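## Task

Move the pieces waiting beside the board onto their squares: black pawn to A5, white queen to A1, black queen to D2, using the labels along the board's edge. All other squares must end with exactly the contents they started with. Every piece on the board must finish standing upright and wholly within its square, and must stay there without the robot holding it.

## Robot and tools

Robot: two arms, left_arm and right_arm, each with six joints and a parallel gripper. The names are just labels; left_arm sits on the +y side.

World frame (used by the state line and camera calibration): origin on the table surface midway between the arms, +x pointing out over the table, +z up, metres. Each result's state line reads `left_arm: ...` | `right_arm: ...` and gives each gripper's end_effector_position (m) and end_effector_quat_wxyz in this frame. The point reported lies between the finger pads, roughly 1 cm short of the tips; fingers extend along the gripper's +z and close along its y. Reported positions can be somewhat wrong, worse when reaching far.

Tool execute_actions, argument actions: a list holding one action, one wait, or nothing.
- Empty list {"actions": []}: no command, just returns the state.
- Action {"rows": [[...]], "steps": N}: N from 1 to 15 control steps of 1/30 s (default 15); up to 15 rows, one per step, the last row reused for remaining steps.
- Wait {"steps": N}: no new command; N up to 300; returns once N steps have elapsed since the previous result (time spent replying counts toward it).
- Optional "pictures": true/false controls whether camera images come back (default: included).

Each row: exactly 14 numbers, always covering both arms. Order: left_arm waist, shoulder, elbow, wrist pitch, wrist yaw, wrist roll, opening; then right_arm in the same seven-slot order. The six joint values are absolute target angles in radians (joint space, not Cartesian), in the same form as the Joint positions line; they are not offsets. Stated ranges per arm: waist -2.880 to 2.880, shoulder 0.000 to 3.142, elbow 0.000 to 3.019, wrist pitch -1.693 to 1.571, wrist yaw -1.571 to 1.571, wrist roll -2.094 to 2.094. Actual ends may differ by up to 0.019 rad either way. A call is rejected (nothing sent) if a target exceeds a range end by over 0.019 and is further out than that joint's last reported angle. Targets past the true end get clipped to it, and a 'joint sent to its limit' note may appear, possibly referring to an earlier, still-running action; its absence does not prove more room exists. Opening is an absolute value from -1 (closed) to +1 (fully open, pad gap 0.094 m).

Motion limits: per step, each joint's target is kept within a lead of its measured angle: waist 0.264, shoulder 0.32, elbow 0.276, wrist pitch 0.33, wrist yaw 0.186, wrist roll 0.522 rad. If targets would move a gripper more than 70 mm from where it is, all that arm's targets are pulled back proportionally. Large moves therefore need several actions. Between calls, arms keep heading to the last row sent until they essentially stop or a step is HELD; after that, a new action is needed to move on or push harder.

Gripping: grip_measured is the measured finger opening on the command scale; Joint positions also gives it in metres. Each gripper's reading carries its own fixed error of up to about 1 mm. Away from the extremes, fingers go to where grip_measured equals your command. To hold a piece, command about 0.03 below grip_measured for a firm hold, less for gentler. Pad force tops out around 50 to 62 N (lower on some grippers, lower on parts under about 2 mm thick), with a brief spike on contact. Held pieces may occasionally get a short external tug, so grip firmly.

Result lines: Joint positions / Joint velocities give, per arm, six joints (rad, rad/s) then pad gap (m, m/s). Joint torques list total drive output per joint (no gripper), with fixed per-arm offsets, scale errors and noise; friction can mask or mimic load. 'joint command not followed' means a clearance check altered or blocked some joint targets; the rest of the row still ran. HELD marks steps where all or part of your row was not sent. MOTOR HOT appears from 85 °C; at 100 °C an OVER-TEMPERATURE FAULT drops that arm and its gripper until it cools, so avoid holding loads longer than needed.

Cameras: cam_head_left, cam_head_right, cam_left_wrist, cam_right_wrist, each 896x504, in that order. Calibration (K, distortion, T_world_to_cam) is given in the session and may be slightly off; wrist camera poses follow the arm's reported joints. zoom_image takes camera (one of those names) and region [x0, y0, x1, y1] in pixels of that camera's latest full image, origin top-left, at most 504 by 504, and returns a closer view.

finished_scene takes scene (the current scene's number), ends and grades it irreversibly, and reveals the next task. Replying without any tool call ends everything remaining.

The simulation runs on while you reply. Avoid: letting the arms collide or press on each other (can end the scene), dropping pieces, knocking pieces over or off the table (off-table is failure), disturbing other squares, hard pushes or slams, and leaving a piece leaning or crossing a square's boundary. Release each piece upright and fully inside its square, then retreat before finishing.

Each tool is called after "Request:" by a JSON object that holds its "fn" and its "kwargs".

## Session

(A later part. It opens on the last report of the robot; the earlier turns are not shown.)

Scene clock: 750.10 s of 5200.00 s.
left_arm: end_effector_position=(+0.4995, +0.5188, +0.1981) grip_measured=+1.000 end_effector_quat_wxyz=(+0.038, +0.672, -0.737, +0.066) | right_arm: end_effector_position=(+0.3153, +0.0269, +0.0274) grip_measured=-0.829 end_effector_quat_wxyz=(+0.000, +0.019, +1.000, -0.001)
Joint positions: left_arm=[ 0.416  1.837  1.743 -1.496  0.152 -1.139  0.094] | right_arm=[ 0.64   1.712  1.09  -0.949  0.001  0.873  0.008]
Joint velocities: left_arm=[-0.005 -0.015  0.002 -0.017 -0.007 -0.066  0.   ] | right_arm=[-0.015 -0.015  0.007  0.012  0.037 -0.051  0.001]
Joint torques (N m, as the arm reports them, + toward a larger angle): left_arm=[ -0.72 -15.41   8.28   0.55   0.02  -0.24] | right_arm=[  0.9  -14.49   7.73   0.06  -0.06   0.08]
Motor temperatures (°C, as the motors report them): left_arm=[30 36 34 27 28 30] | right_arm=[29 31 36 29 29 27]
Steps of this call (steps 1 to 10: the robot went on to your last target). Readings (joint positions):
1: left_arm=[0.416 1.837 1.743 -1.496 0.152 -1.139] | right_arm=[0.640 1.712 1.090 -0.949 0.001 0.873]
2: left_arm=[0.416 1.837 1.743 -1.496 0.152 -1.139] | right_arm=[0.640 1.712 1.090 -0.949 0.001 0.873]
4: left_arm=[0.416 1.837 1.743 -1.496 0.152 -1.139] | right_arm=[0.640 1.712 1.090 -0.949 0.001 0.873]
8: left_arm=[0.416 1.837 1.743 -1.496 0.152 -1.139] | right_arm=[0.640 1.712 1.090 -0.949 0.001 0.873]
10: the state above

Request:
{"fn": "execute_actions", "kwargs": {"actions": [{"rows":[[0.416,1.837,1.743,-1.496,0.152,-1.139,1,0.648,1.721,1.094,-0.938,0,0.88,-0.85],[0.416,1.837,1.743,-1.496,0.152,-1.139,1,0.648,1.721,1.094,-0.938,0,0.88,-0.83],[0.416,1.837,1.743,-1.496,0.152,-1.139,1,0.648,1.721,1.094,-0.938,0,0.88,-0.81],[0.416,1.837,1.743,-1.496,0.152,-1.139,1,0.648,1.721,1.094,-0.938,0,0.88,-0.79],[0.416,1.837,1.743,-1.496,0.152,-1.139,1,0.648,1.721,1.094,-0.938,0,0.88,-0.76],[0.416,1.837,1.743,-1.496,0.152,-1.139,1,0.648,1.721,1.094,-0.938,0,0.88,-0.7],[0.416,1.837,1.743,-1.496,0.152,-1.139,1,0.648,1.721,1.094,-0.938,0,0.88,-0.6],[0.416,1.837,1.743,-1.496,0.152,-1.139,1,0.648,1.721,1.094,-0.938,0,0.88,-0.45],[0.416,1.837,1.743,-1.496,0.152,-1.139,1,0.648,1.721,1.094,-0.938,0,0.88,-0.3],[0.416,1.837,1.743,-1.496,0.152,-1.139,1,0.648,1.721,1.094,-0.938,0,0.88,-0.2]],"steps":15}], "pictures": false}}

Request:
{"fn": "execute_actions", "kwargs": {"actions": [{"rows":[[0.416,1.837,1.743,-1.496,0.152,-1.139,1,0.648,1.71,1.11,-0.95,0,0.88,-0.2],[0.416,1.837,1.743,-1.496,0.152,-1.139,1,0.648,1.70,1.13,-0.96,0,0.88,-0.2],[0.416,1.837,1.743,-1.496,0.152,-1.139,1,0.648,1.692,1.143,-0.972,0,0.88,-0.2],[0.416,1.837,1.743,-1.496,0.152,-1.139,1,0.648,1.684,1.15,-0.987,0,0.88,-0.2],[0.416,1.837,1.743,-1.496,0.152,-1.139,1,0.648,1.676,1.157,-1.002,0,0.88,-0.2],[0.416,1.837,1.743,-1.496,0.152,-1.139,1,0.648,1.668,1.164,-1.017,0,0.88,-0.2],[0.416,1.837,1.743,-1.496,0.152,-1.139,1,0.648,1.66,1.171,-1.032,0,0.88,-0.2],[0.416,1.837,1.743,-1.496,0.152,-1.139,1,0.648,1.652,1.178,-1.047,0,0.88,-0.2],[0.416,1.837,1.743,-1.496,0.152,-1.139,1,0.648,1.644,1.186,-1.062,0,0.88,-0.2],[0.416,1.837,1.743,-1.496,0.152,-1.139,1,0.648,1.636,1.194,-1.077,0,0.88,-0.2],[0.416,1.837,1.743,-1.496,0.152,-1.139,1,0.648,1.628,1.202,-1.092,0,0.88,-0.2],[0.416,1.837,1.743,-1.496,0.152,-1.139,1,0.648,1.62,1.21,-1.107,0,0.88,-0.2],[0.416,1.837,1.743,-1.496,0.152,-1.139,1,0.648,1.612,1.218,-1.122,0,0.88,-0.2],[0.416,1.837,1.743,-1.496,0.152,-1.139,1,0.648,1.604,1.226,-1.137,0,0.88,-0.2],[0.416,1.837,1.743,-1.496,0.152,-1.139,1,0.648,1.6,1.232,-1.147,0,0.88,-0.2]],"steps":15}], "pictures": false}}

Request:
{"fn": "execute_actions", "kwargs": {"actions": [{"steps":12}]}}

Scene clock: 768.70 s of 5200.00 s.
left_arm: end_effector_position=(+0.4995, +0.5188, +0.1981) grip_measured=+1.000 end_effector_quat_wxyz=(+0.038, +0.672, -0.737, +0.066) | right_arm: end_effector_position=(+0.3153, +0.0269, +0.0274) grip_measured=-0.202 end_effector_quat_wxyz=(+0.000, +0.019, +1.000, -0.001)
Joint positions: left_arm=[ 0.416  1.837  1.743 -1.496  0.152 -1.139  0.094] | right_arm=[ 0.64   1.712  1.09  -0.949  0.001  0.873  0.037]
Joint velocities: left_arm=[-0.015 -0.005 -0.007 -0.002  0.051 -0.037  0.   ] | right_arm=[ 0.005 -0.015  0.002 -0.007 -0.007  0.007  0.001]
Joint torques (N m, as the arm reports them, + toward a larger angle): left_arm=[ -0.65 -15.92   8.18   0.34   0.04  -0.21] | right_arm=[  1.09 -14.18   7.87   0.41  -0.04   0.01]
Motor temperatures (°C, as the motors report them): left_arm=[30 36 34 27 28 30] | right_arm=[29 31 36 29 29 27]
Steps of this call (steps 1 to 15: the robot went on to your last target; steps 16 to 90: nothing new was sent; then 15.10 s passed at rest; steps 91 to 105: all 15 steps of this action). Readings (joint positions):
91: left_arm=[0.416 1.837 1.743 -1.496 0.152 -1.139] | right_arm=[0.640 1.712 1.090 -0.949 0.001 0.873]
92: left_arm=[0.416 1.837 1.743 -1.496 0.152 -1.139] | right_arm=[0.640 1.712 1.090 -0.949 0.001 0.873]
94: left_arm=[0.416 1.837 1.743 -1.496 0.152 -1.139] | right_arm=[0.640 1.712 1.090 -0.949 0.001 0.873]
98: left_arm=[0.416 1.837 1.743 -1.496 0.152 -1.139] | right_arm=[0.640 1.712 1.090 -0.949 0.001 0.873]
105: the state above

Scene clock: 769.20 s of 5200.00 s.
left_arm: end_effector_position=(+0.4995, +0.5188, +0.1981) grip_measured=+1.000 end_effector_quat_wxyz=(+0.038, +0.672, -0.737, +0.066) | right_arm: end_effector_position=(+0.3140, +0.0255, +0.0833) grip_measured=-0.202 end_effector_quat_wxyz=(-0.005, +0.019, +1.000, -0.007)
Joint positions: left_arm=[ 0.416  1.837  1.743 -1.496  0.152 -1.139  0.094] | right_arm=[ 0.64   1.64   1.165 -1.114  0.001  0.873  0.037]
Joint velocities: left_arm=[ 0.005  0.005  0.012  0.007 -0.007  0.051  0.   ] | right_arm=[-0.005 -0.317  0.252 -0.383 -0.007  0.037 -0.001]
Joint torques (N m, as the arm reports them, + toward a larger angle): left_arm=[ -0.88 -15.65   8.25   0.53   0.    -0.19] | right_arm=[  1.45 -16.42  11.9   -0.17  -0.04   0.02]
Motor temperatures (°C, as the motors report them): left_arm=[30 36 34 27 28 30] | right_arm=[29 31 36 29 29 27]
Steps of this call (steps 1 to 15: all 15 steps of this action). Readings (joint positions):
1: left_arm=[0.416 1.837 1.743 -1.496 0.152 -1.139] | right_arm=[0.640 1.712 1.090 -0.949 0.001 0.873]
2: left_arm=[0.416 1.837 1.743 -1.496 0.152 -1.139] | right_arm=[0.640 1.712 1.090 -0.949 0.001 0.873]
4: left_arm=[0.416 1.837 1.743 -1.496 0.152 -1.139] | right_arm=[0.640 1.712 1.093 -0.960 0.001 0.873]
8: left_arm=[0.416 1.837 1.743 -1.496 0.152 -1.139] | right_arm=[0.640 1.704 1.108 -1.012 0.001 0.873]
15: the state above

Scene clock: 769.60 s of 5200.00 s.
left_arm: end_effector_position=(+0.4995, +0.5188, +0.1981) grip_measured=+1.000 end_effector_quat_wxyz=(+0.038, +0.672, -0.737, +0.066) | right_arm: end_effector_position=(+0.3185, +0.0305, +0.1098) grip_measured=-0.202 end_effector_quat_wxyz=(+0.009, +0.019, +1.000, +0.009)
Joint positions: left_arm=[ 0.416  1.837  1.743 -1.496  0.152 -1.139  0.094] | right_arm=[ 0.64   1.6    1.193 -1.138  0.001  0.873  0.037]
Joint velocities: left_arm=[-0.024 -0.005  0.002 -0.007  0.022  0.022  0.   ] | right_arm=[ 0.005 -0.005  0.002  0.007  0.051 -0.11   0.   ]
Joint torques (N m, as the arm reports them, + toward a larger angle): left_arm=[ -0.7  -15.76   8.23   0.5    0.03  -0.2 ] | right_arm=[  1.34 -13.92  11.41  -0.33  -0.08   0.05]
Motor temperatures (°C, as the motors report them): left_arm=[30 36 34 27 28 30] | right_arm=[29 31 36 29 29 27]
Steps of this call (steps 1 to 12: the robot went on to your last target). Readings (joint positions):
1: left_arm=[0.416 1.837 1.743 -1.496 0.152 -1.139] | right_arm=[0.640 1.629 1.174 -1.124 0.001 0.873]
2: left_arm=[0.416 1.837 1.743 -1.496 0.152 -1.139] | right_arm=[0.640 1.620 1.181 -1.130 0.001 0.873]
4: left_arm=[0.416 1.837 1.743 -1.496 0.152 -1.139] | right_arm=[0.640 1.606 1.190 -1.134 0.001 0.873]
8: left_arm=[0.416 1.837 1.743 -1.496 0.152 -1.139] | right_arm=[0.640 1.600 1.193 -1.137 0.001 0.873]
12: the state above
camera_calibration (this result's frames):
cam_right_wrist: T_world_to_cam=[[-0.0373204, -0.999295, -0.00420402, 0.0399348], [-0.817619, 0.0281161, 0.575073, 0.199312], [-0.574549, 0.0248993, -0.818092, 0.398779], [0, 0, 0, 1]] pos_world=[0.39357, 0.0243734, 0.211786]

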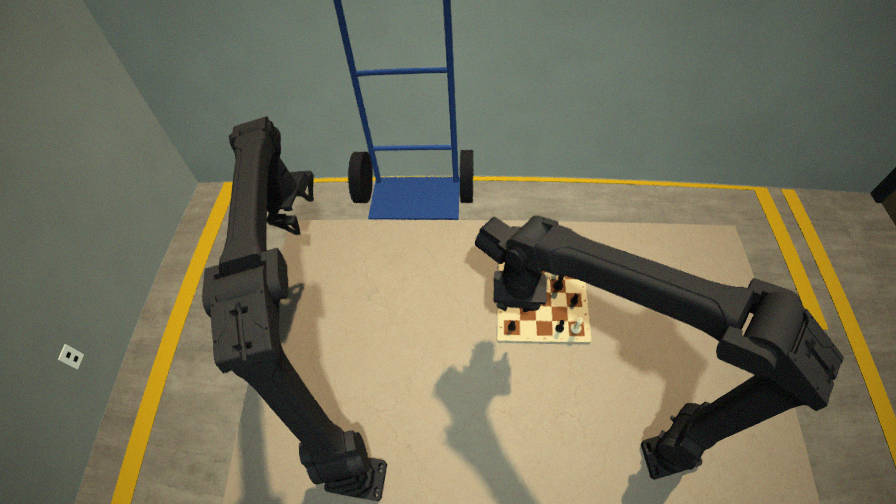

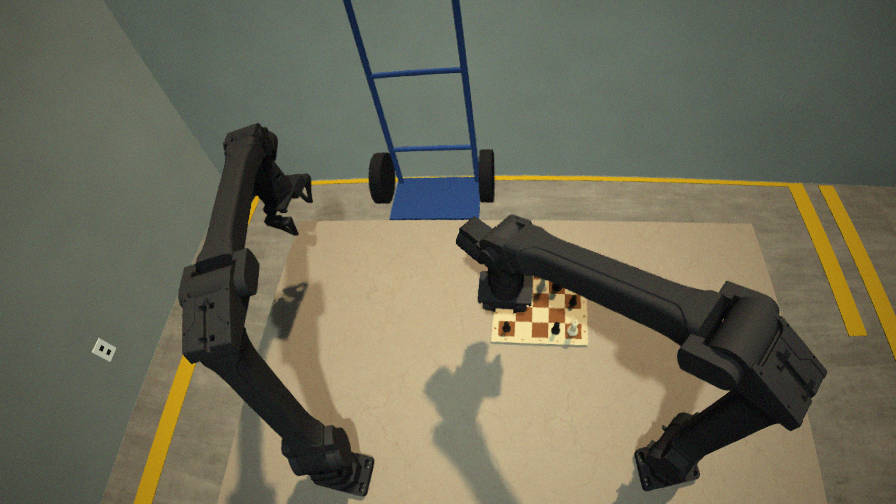

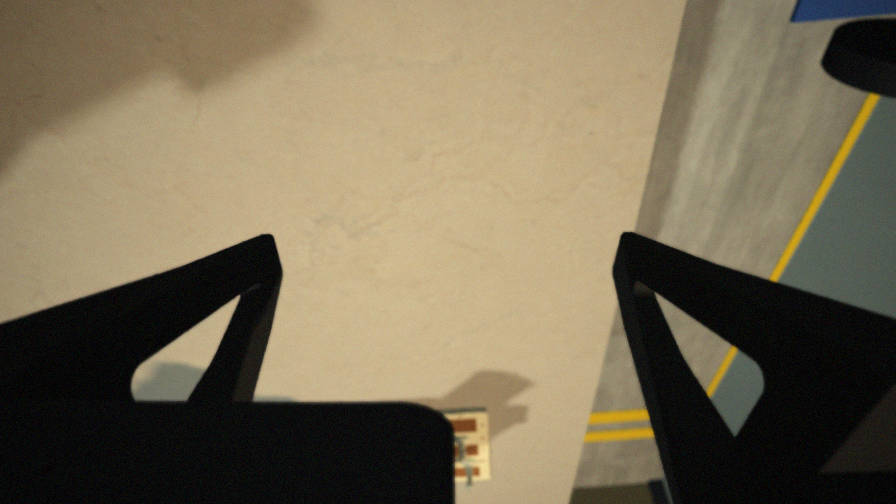

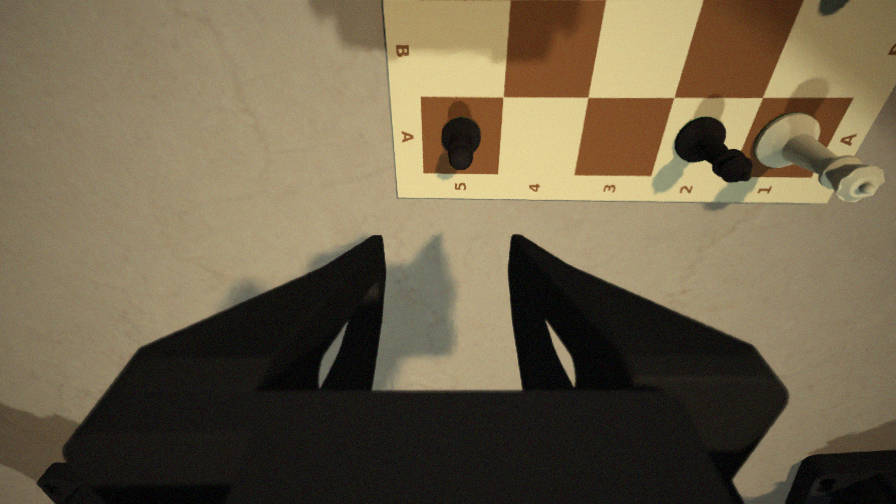

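White queen looks close to the left edge; check.

Request:
{"fn": "zoom_image", "kwargs": {"camera": "cam_right_wrist", "region": [700, 70, 896, 210]}}

Region (700, 70, 896, 210) of cam_right_wrist's 896x504 image, scaled by 2.571, with more detail than that image has; it fills the top 360 rows of this view, and the rest is white.

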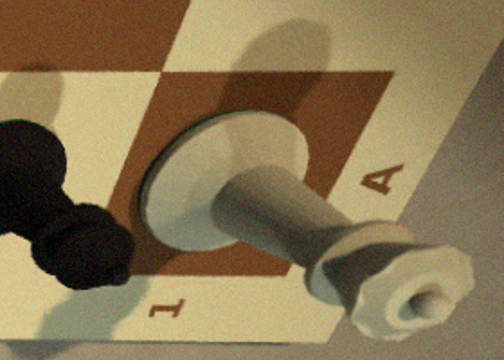

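Inside.

Request:
{"fn": "finished_scene", "kwargs": {"scene": 1}}

The scene is finished: the task was done.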